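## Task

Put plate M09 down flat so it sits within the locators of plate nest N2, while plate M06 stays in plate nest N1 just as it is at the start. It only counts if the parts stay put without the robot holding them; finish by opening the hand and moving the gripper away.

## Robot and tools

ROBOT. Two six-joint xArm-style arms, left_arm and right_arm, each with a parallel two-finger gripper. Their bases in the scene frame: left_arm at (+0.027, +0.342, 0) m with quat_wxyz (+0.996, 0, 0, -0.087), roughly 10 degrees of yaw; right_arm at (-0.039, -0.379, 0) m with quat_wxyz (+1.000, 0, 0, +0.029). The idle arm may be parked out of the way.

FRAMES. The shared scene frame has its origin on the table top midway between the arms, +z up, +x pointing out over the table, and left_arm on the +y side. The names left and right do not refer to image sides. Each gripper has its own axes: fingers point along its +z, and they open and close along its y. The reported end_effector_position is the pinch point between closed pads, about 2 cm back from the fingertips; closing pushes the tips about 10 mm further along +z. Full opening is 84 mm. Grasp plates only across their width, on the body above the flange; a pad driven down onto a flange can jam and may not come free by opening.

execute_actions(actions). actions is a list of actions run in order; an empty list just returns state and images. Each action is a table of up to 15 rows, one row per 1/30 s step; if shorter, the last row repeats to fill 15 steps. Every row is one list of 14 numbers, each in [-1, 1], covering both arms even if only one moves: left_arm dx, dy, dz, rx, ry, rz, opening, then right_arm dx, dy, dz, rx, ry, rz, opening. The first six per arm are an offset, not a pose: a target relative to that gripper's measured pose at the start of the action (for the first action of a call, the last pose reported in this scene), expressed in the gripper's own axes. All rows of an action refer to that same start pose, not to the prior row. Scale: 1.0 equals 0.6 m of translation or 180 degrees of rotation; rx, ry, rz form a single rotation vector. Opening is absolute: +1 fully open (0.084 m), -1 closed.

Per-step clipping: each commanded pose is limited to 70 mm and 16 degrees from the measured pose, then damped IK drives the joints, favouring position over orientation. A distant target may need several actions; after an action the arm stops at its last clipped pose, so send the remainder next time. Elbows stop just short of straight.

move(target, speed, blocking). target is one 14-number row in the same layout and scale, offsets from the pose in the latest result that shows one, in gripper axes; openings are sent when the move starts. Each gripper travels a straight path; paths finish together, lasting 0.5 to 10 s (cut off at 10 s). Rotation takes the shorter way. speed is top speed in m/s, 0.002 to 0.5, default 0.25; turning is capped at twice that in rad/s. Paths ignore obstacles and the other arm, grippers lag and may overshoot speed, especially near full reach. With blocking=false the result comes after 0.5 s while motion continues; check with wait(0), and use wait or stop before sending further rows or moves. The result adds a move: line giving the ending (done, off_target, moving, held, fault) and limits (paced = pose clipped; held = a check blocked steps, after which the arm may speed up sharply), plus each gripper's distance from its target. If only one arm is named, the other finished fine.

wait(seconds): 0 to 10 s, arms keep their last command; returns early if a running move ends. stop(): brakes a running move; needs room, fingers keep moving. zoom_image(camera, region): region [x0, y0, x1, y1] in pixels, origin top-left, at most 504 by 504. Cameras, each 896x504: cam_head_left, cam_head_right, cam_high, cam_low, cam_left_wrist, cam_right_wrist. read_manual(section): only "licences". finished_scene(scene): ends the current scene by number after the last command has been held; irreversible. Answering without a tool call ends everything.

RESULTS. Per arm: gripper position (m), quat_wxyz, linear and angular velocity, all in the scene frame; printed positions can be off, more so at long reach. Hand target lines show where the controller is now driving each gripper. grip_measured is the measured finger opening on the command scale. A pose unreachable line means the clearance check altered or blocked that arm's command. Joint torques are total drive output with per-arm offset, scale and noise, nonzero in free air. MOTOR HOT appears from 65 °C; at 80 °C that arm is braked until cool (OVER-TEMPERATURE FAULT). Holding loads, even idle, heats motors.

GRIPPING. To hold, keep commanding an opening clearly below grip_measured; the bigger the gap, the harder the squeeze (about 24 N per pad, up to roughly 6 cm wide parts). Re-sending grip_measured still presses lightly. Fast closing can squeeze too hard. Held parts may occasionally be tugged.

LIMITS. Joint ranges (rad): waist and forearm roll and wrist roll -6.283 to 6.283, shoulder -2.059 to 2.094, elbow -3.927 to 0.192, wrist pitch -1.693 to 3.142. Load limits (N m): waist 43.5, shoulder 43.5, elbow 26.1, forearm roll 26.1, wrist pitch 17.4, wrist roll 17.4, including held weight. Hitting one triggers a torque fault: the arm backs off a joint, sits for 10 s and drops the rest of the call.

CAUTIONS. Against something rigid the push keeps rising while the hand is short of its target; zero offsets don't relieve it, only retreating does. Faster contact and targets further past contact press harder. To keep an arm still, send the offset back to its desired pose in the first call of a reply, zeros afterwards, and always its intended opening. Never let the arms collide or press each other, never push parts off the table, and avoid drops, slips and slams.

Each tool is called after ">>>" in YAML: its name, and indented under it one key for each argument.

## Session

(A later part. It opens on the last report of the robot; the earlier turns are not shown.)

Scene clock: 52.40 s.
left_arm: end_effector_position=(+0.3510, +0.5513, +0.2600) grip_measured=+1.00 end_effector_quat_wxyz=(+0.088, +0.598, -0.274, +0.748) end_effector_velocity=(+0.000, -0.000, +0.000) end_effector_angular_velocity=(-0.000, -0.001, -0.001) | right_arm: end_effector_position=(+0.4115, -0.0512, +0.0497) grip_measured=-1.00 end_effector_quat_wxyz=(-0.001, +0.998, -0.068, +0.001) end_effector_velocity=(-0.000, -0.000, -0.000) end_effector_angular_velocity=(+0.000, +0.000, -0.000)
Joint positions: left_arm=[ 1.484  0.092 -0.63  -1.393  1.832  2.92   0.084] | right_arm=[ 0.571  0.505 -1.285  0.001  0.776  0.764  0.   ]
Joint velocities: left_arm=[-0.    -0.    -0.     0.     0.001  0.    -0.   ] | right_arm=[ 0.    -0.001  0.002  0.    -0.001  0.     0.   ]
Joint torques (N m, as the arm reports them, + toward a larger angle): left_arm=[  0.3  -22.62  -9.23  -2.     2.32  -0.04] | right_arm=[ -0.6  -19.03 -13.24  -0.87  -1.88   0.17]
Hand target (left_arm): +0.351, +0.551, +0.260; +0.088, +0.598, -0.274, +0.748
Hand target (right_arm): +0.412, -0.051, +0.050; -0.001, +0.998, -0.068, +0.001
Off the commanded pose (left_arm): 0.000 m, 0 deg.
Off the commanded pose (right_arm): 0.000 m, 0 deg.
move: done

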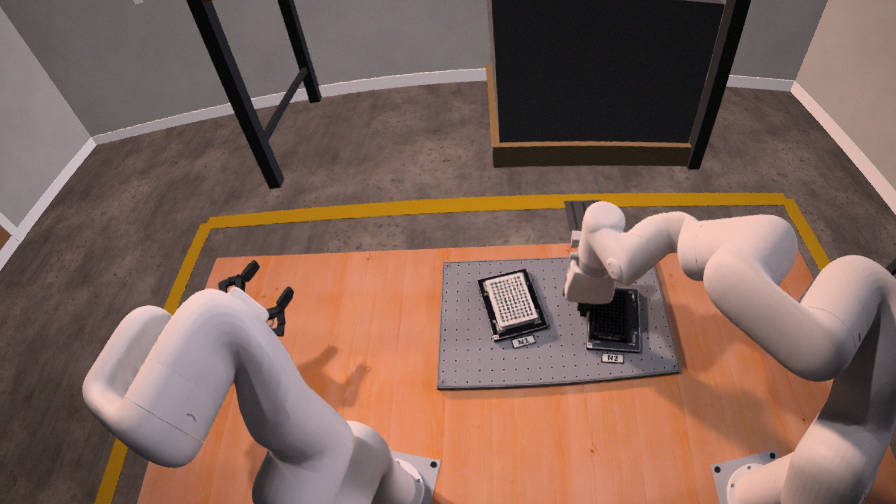

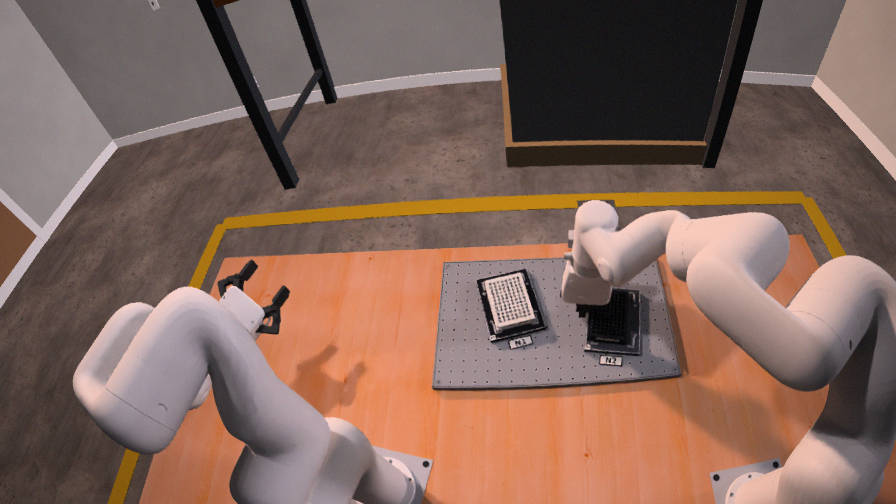

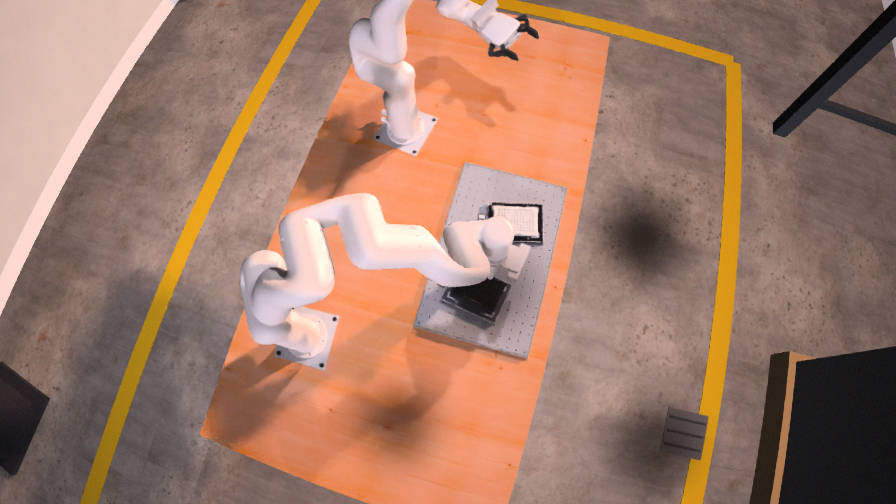

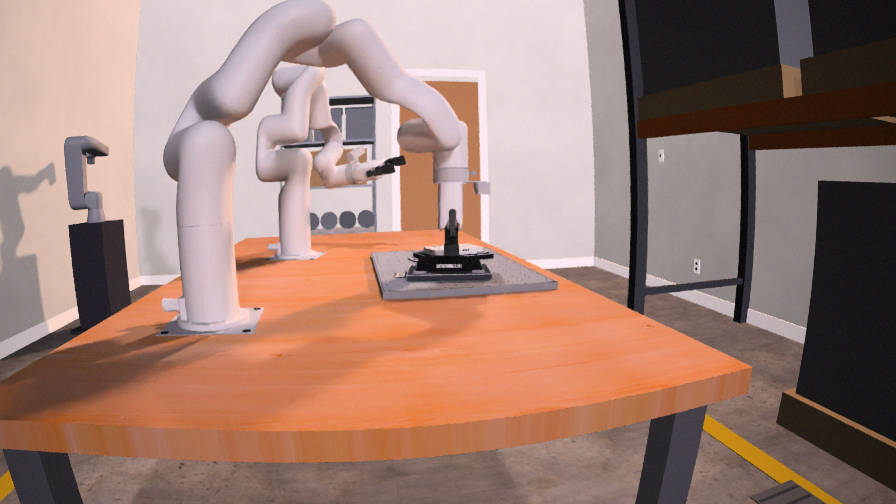

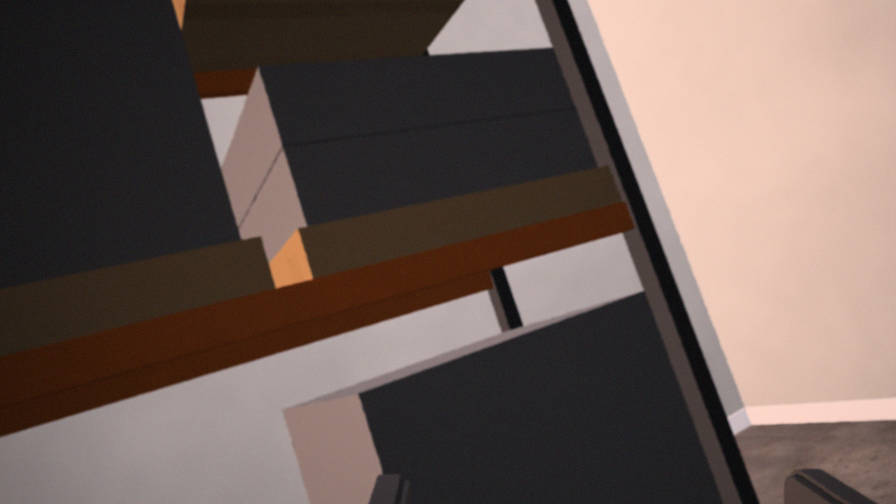

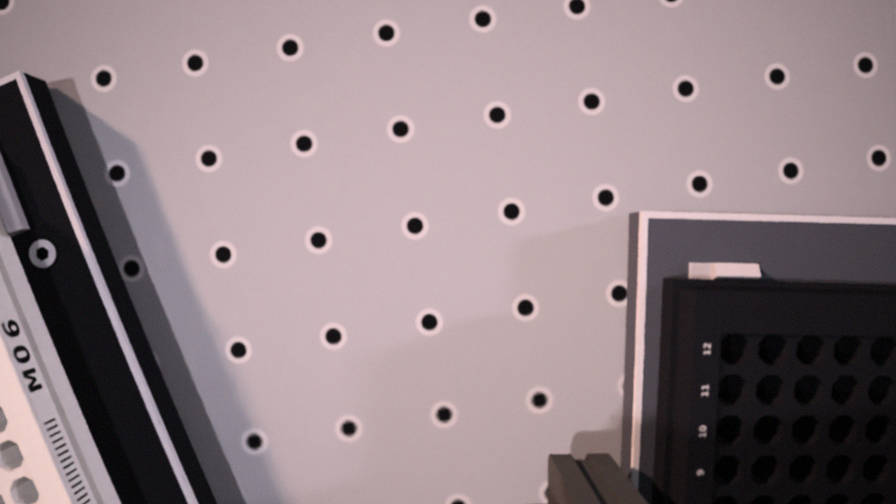

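>>> move:
  target: [0,0,0,0,0,0,1,0,0.025,0,0,0,0,-1]
  speed: 0.01

>>> move:
  target: [0,0,0,0,0,0,1,0,-0.005,-0.03,0,0,0,-1]
  speed: 0.05

>>> move:
  target: [0,0,0,0,0,0,1,-0.08,0.07,-0.3,0,0,0,-1]

>>> zoom_image:
  camera: "cam_low"
  region: [390,220,510,300]

Scene clock: 59.00 s.
left_arm: end_effector_position=(+0.3510, +0.5513, +0.2600) grip_measured=+1.00 end_effector_quat_wxyz=(+0.088, +0.598, -0.274, +0.748) end_effector_velocity=(-0.000, -0.000, -0.001) end_effector_angular_velocity=(+0.001, +0.002, -0.001) | right_arm: end_effector_position=(+0.4095, -0.0660, +0.0496) grip_measured=-1.00 end_effector_quat_wxyz=(-0.001, +0.998, -0.068, +0.001) end_effector_velocity=(-0.000, +0.000, -0.000) end_effector_angular_velocity=(-0.000, +0.000, +0.002)
Joint positions: left_arm=[ 1.484  0.092 -0.63  -1.393  1.832  2.92   0.084] | right_arm=[ 0.552  0.476 -1.237  0.001  0.758  0.744  0.   ]
Joint velocities: left_arm=[ 0.    -0.     0.001  0.001 -0.001  0.    -0.   ] | right_arm=[ 0.001 -0.001  0.001 -0.    -0.    -0.001  0.   ]
Joint torques (N m, as the arm reports them, + toward a larger angle): left_arm=[  0.9  -23.16  -8.89  -2.23   2.13   0.09] | right_arm=[  0.01 -18.27 -13.36  -0.81  -1.99   0.  ]
Hand target (left_arm): +0.351, +0.551, +0.260; +0.088, +0.598, -0.274, +0.748
Hand target (right_arm): +0.409, -0.066, +0.050; -0.001, +0.998, -0.068, +0.001
Off the commanded pose (left_arm): 0.000 m, 0 deg.
Off the commanded pose (right_arm): 0.000 m, 0 deg.
move: done

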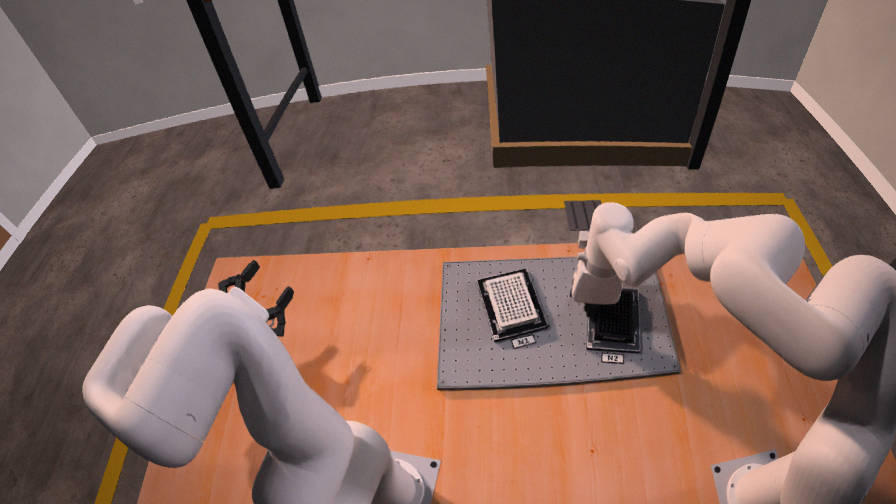

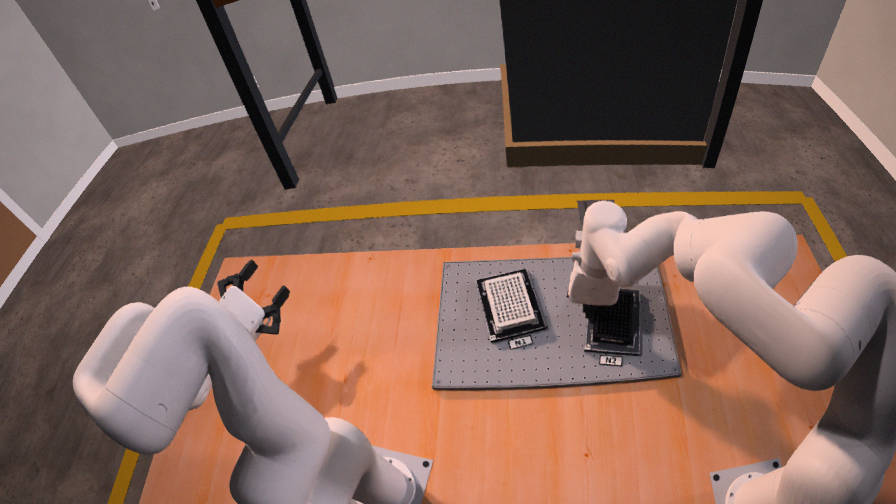

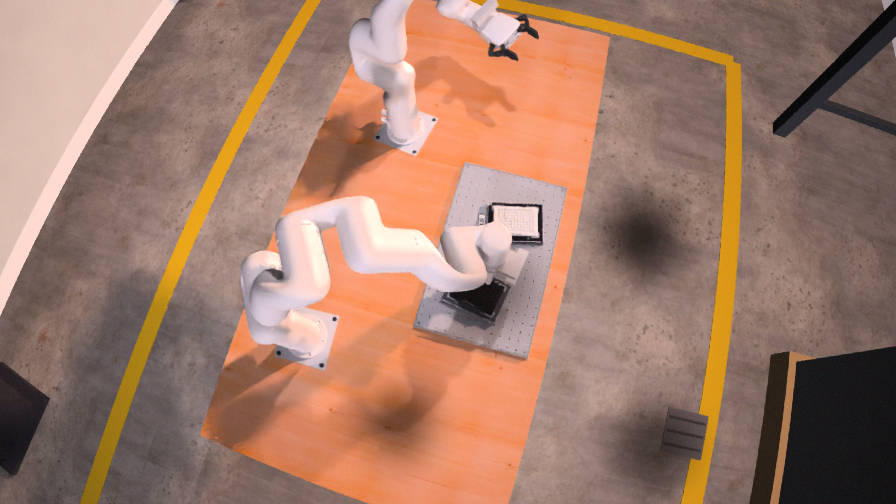

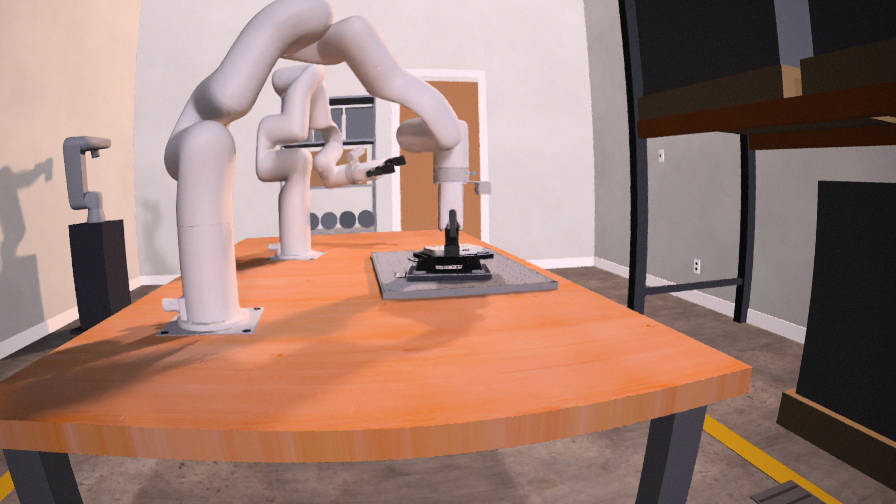

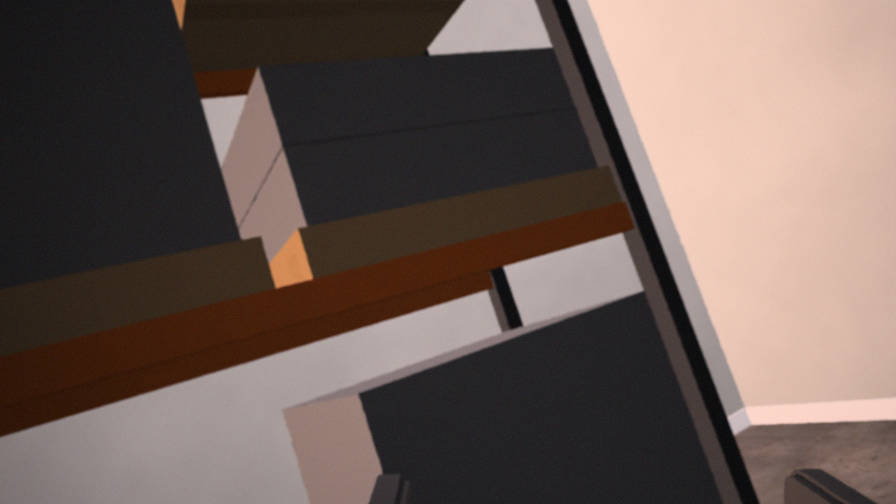

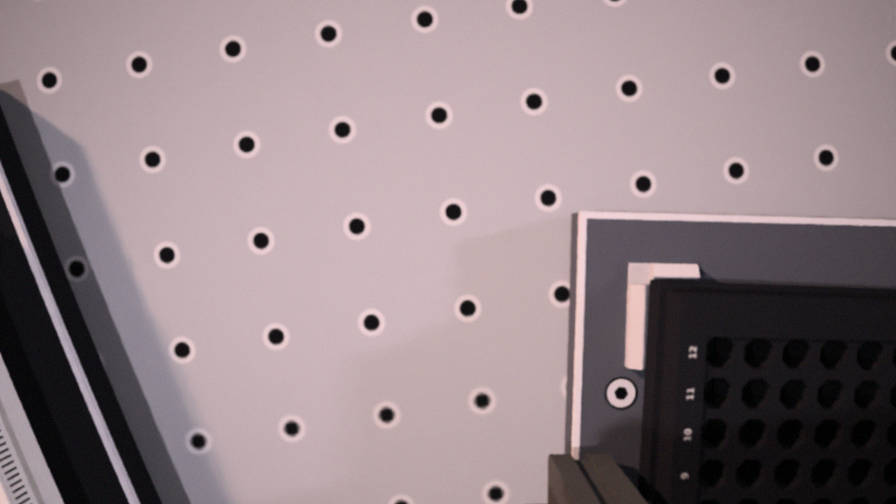

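Scene clock: 59.77 s.
left_arm: end_effector_position=(+0.3510, +0.5513, +0.2600) grip_measured=+1.00 end_effector_quat_wxyz=(+0.088, +0.598, -0.274, +0.748) end_effector_velocity=(-0.000, -0.000, -0.001) end_effector_angular_velocity=(-0.002, +0.001, +0.000) | right_arm: end_effector_position=(+0.4098, -0.0632, +0.0674) grip_measured=-1.00 end_effector_quat_wxyz=(-0.001, +0.998, -0.068, +0.001) end_effector_velocity=(-0.001, -0.001, -0.002) end_effector_angular_velocity=(-0.003, +0.005, -0.001)
Joint positions: left_arm=[ 1.484  0.092 -0.63  -1.393  1.832  2.92   0.084] | right_arm=[ 0.555  0.448 -1.254  0.001  0.802  0.748  0.   ]
Joint velocities: left_arm=[ 0.     0.     0.002  0.    -0.    -0.     0.   ] | right_arm=[-0.     0.003  0.002  0.     0.001  0.001  0.   ]
Joint torques (N m, as the arm reports them, + toward a larger angle): left_arm=[  0.04 -22.79  -9.01  -2.14   1.8    0.23] | right_arm=[  0.04 -18.83 -13.45  -0.55  -1.87   0.15]
Hand target (left_arm): +0.351, +0.551, +0.260; +0.088, +0.598, -0.274, +0.748
Hand target (right_arm): +0.410, -0.063, +0.068; -0.001, +0.998, -0.068, +0.001
Off the commanded pose (left_arm): 0.000 m, 0 deg.
Off the commanded pose (right_arm): 0.000 m, 0 deg.
move: done

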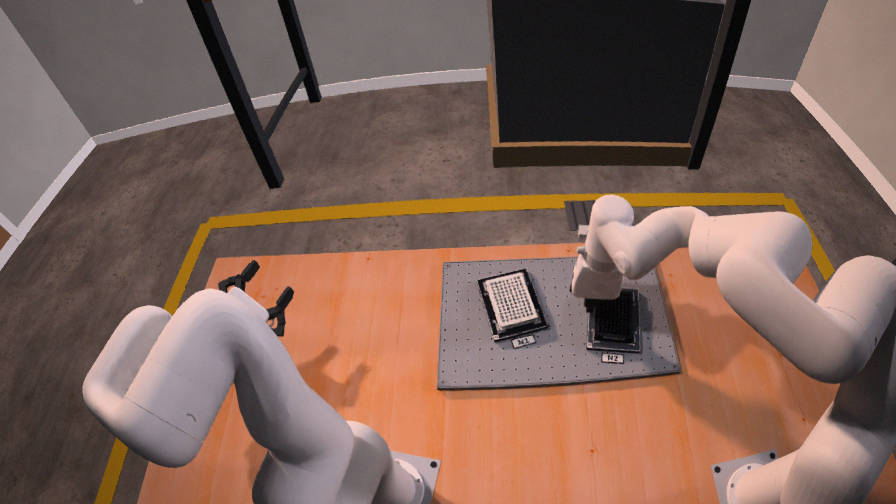

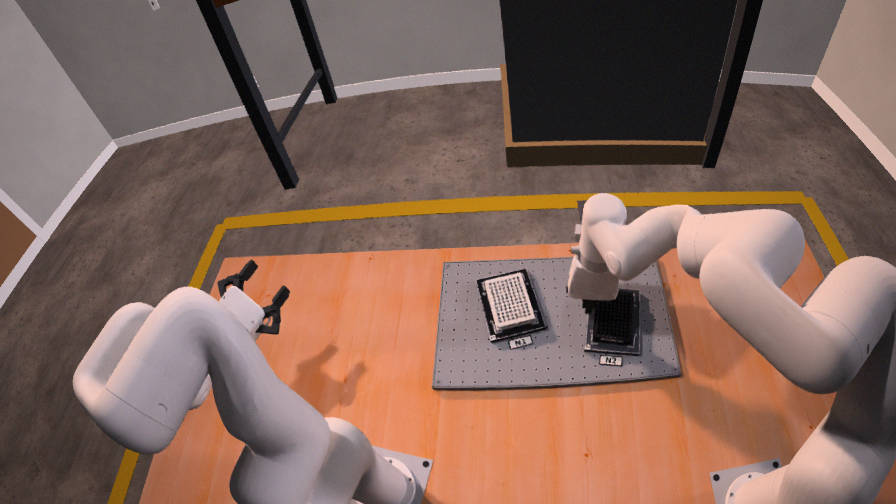

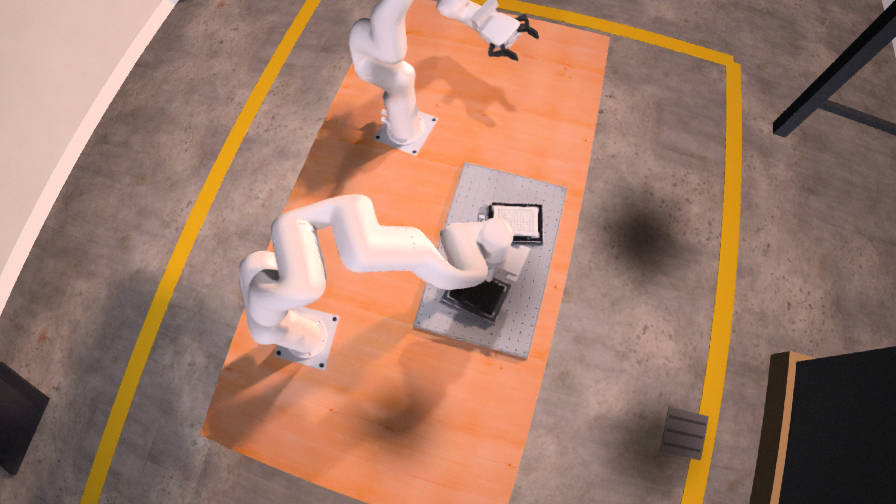

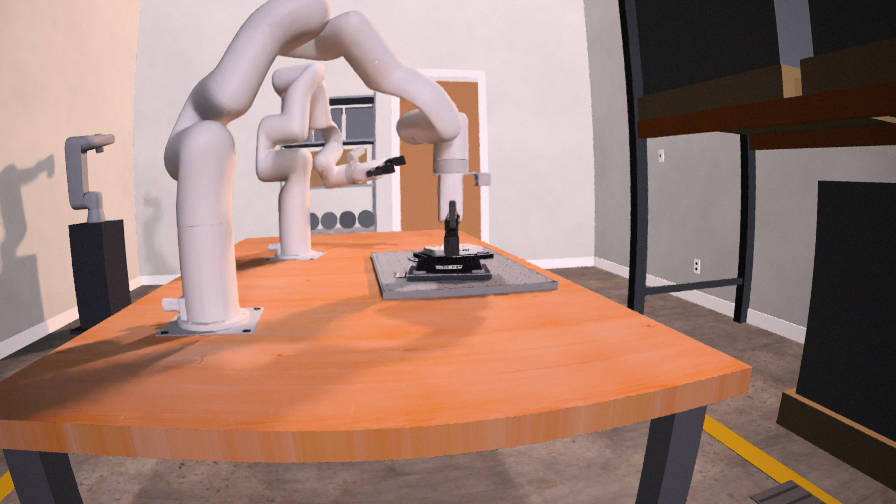

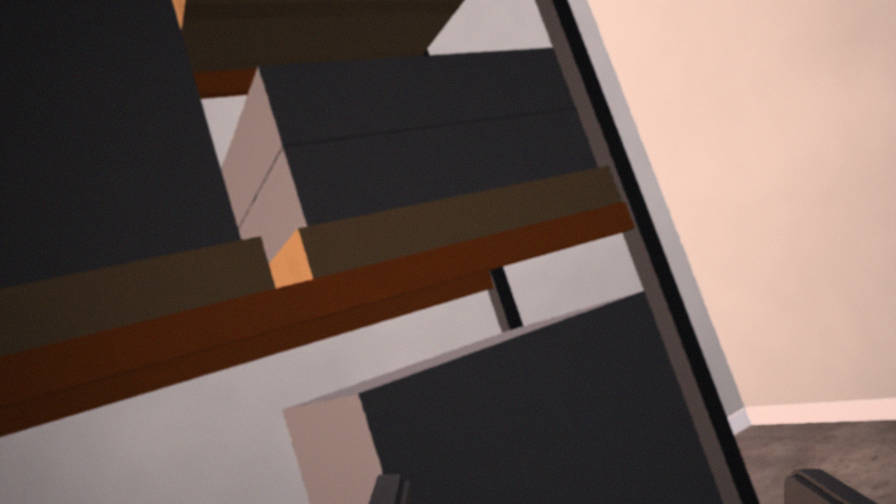

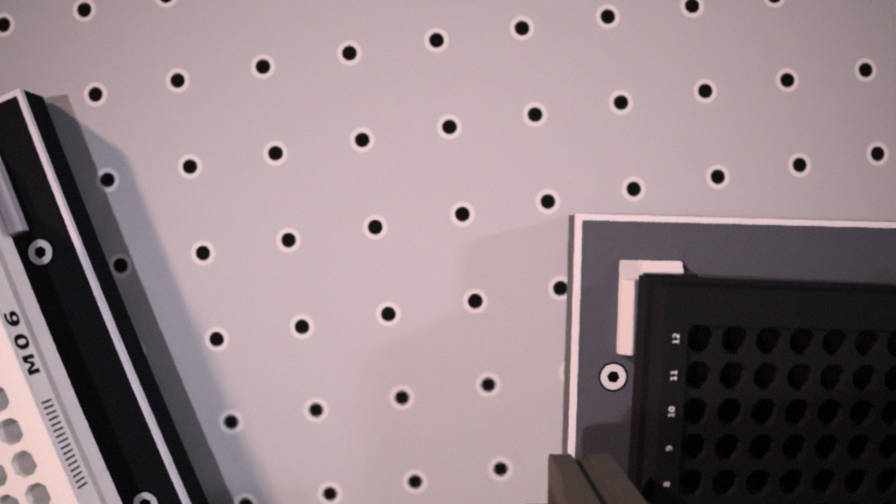

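Scene clock: 61.03 s.
left_arm: end_effector_position=(+0.3510, +0.5513, +0.2600) grip_measured=+1.00 end_effector_quat_wxyz=(+0.088, +0.598, -0.274, +0.748) end_effector_velocity=(-0.000, -0.000, -0.000) end_effector_angular_velocity=(-0.000, +0.001, -0.001) | right_arm: end_effector_position=(+0.3565, -0.0991, +0.2466) grip_measured=-1.00 end_effector_quat_wxyz=(-0.001, +0.998, -0.068, +0.000) end_effector_velocity=(+0.002, +0.002, +0.008) end_effector_angular_velocity=(+0.010, -0.015, -0.001)
Joint positions: left_arm=[ 1.484  0.092 -0.63  -1.393  1.832  2.92   0.084] | right_arm=[ 0.558  0.027 -1.226  0.001  1.199  0.752  0.   ]
Joint velocities: left_arm=[ 0.001  0.    -0.     0.002  0.001 -0.    -0.   ] | right_arm=[ 0.    -0.009 -0.008  0.    -0.001  0.001  0.   ]
Joint torques (N m, as the arm reports them, + toward a larger angle): left_arm=[  0.98 -22.42  -9.3   -1.96   1.94   0.28] | right_arm=[ -0.02 -14.43 -14.87  -0.97  -1.97  -0.09]
Hand target (left_arm): +0.351, +0.551, +0.260; +0.088, +0.598, -0.274, +0.748
Hand target (right_arm): +0.357, -0.099, +0.247; -0.001, +0.998, -0.068, +0.001
Off the commanded pose (left_arm): 0.000 m, 0 deg.
Off the commanded pose (right_arm): 0.001 m, 0 deg.
move: done

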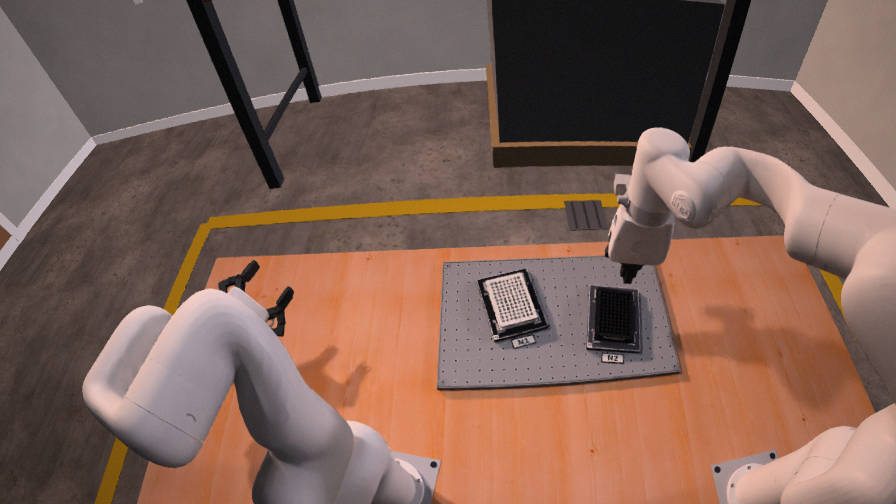

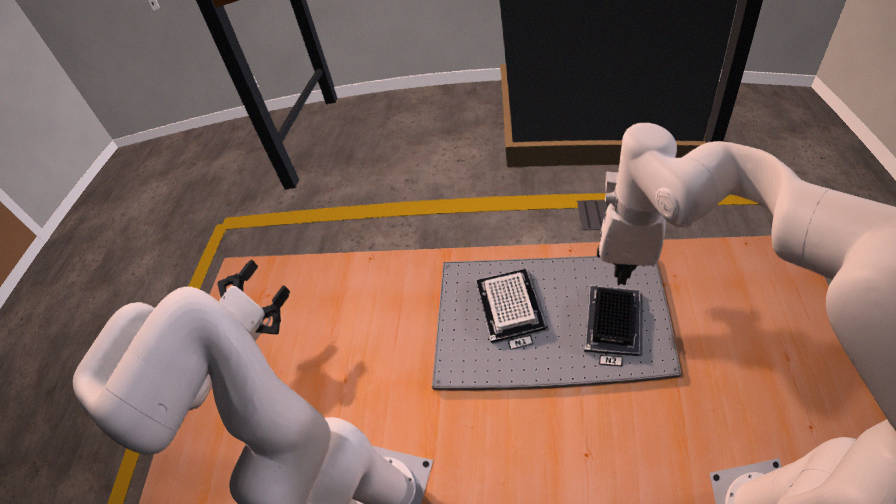

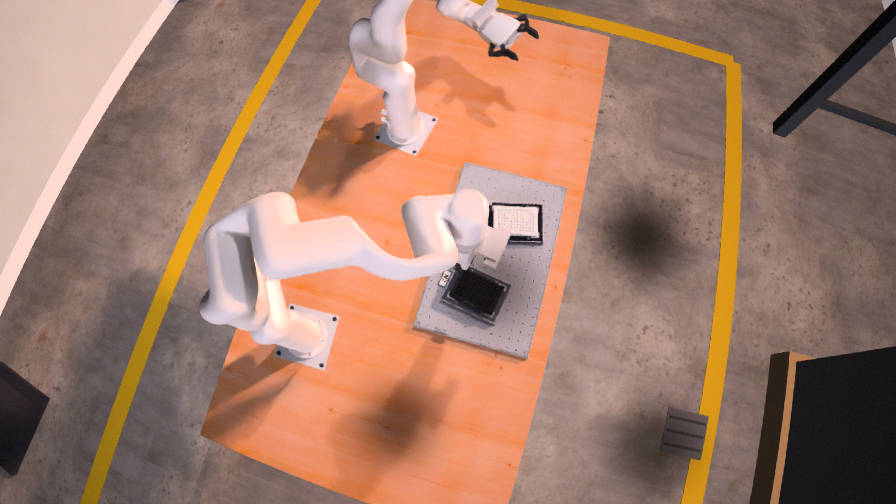

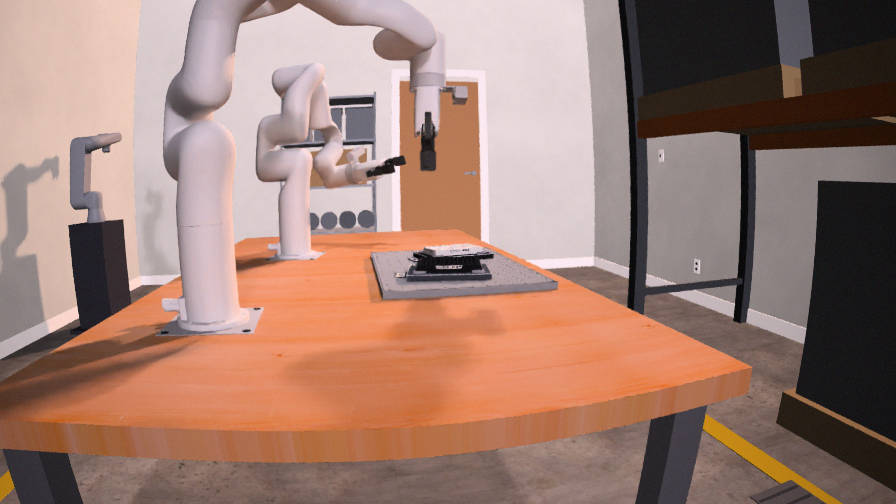

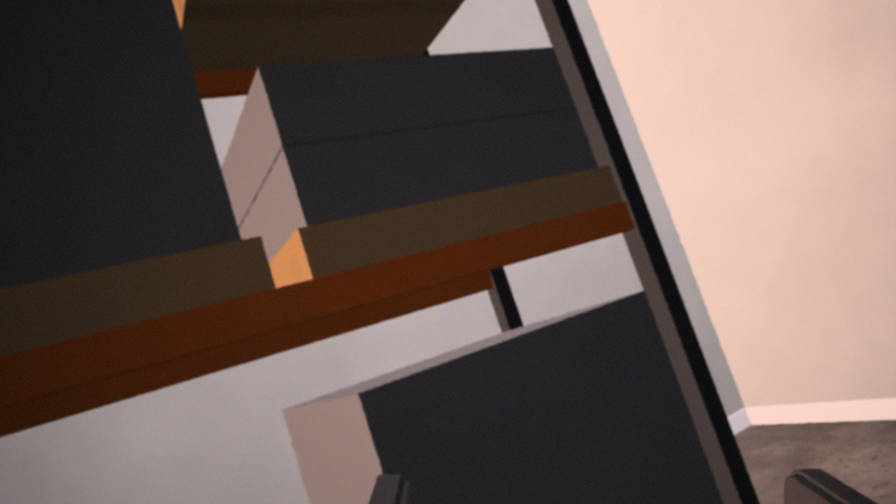

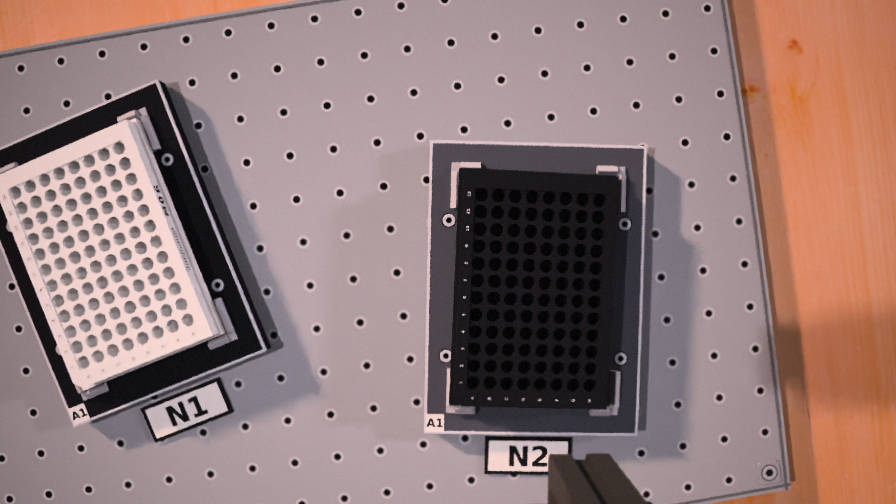

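Region (390, 220, 510, 300) of cam_low's 896x504 image, scaled by 4.200, with more detail than that image has.

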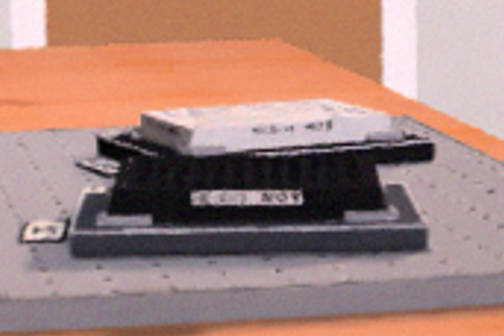

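>>> zoom_image:
  camera: "cam_right_wrist"
  region: [410,130,670,440]

Region (410, 130, 670, 440) of cam_right_wrist's 896x504 image, scaled by 1.626, with more detail than that image has; it fills the left 423 columns of this view, and the rest is white.

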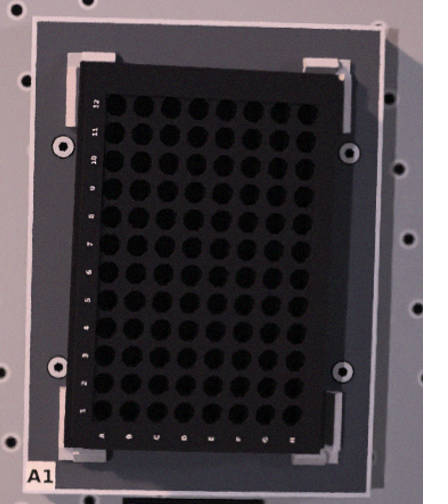

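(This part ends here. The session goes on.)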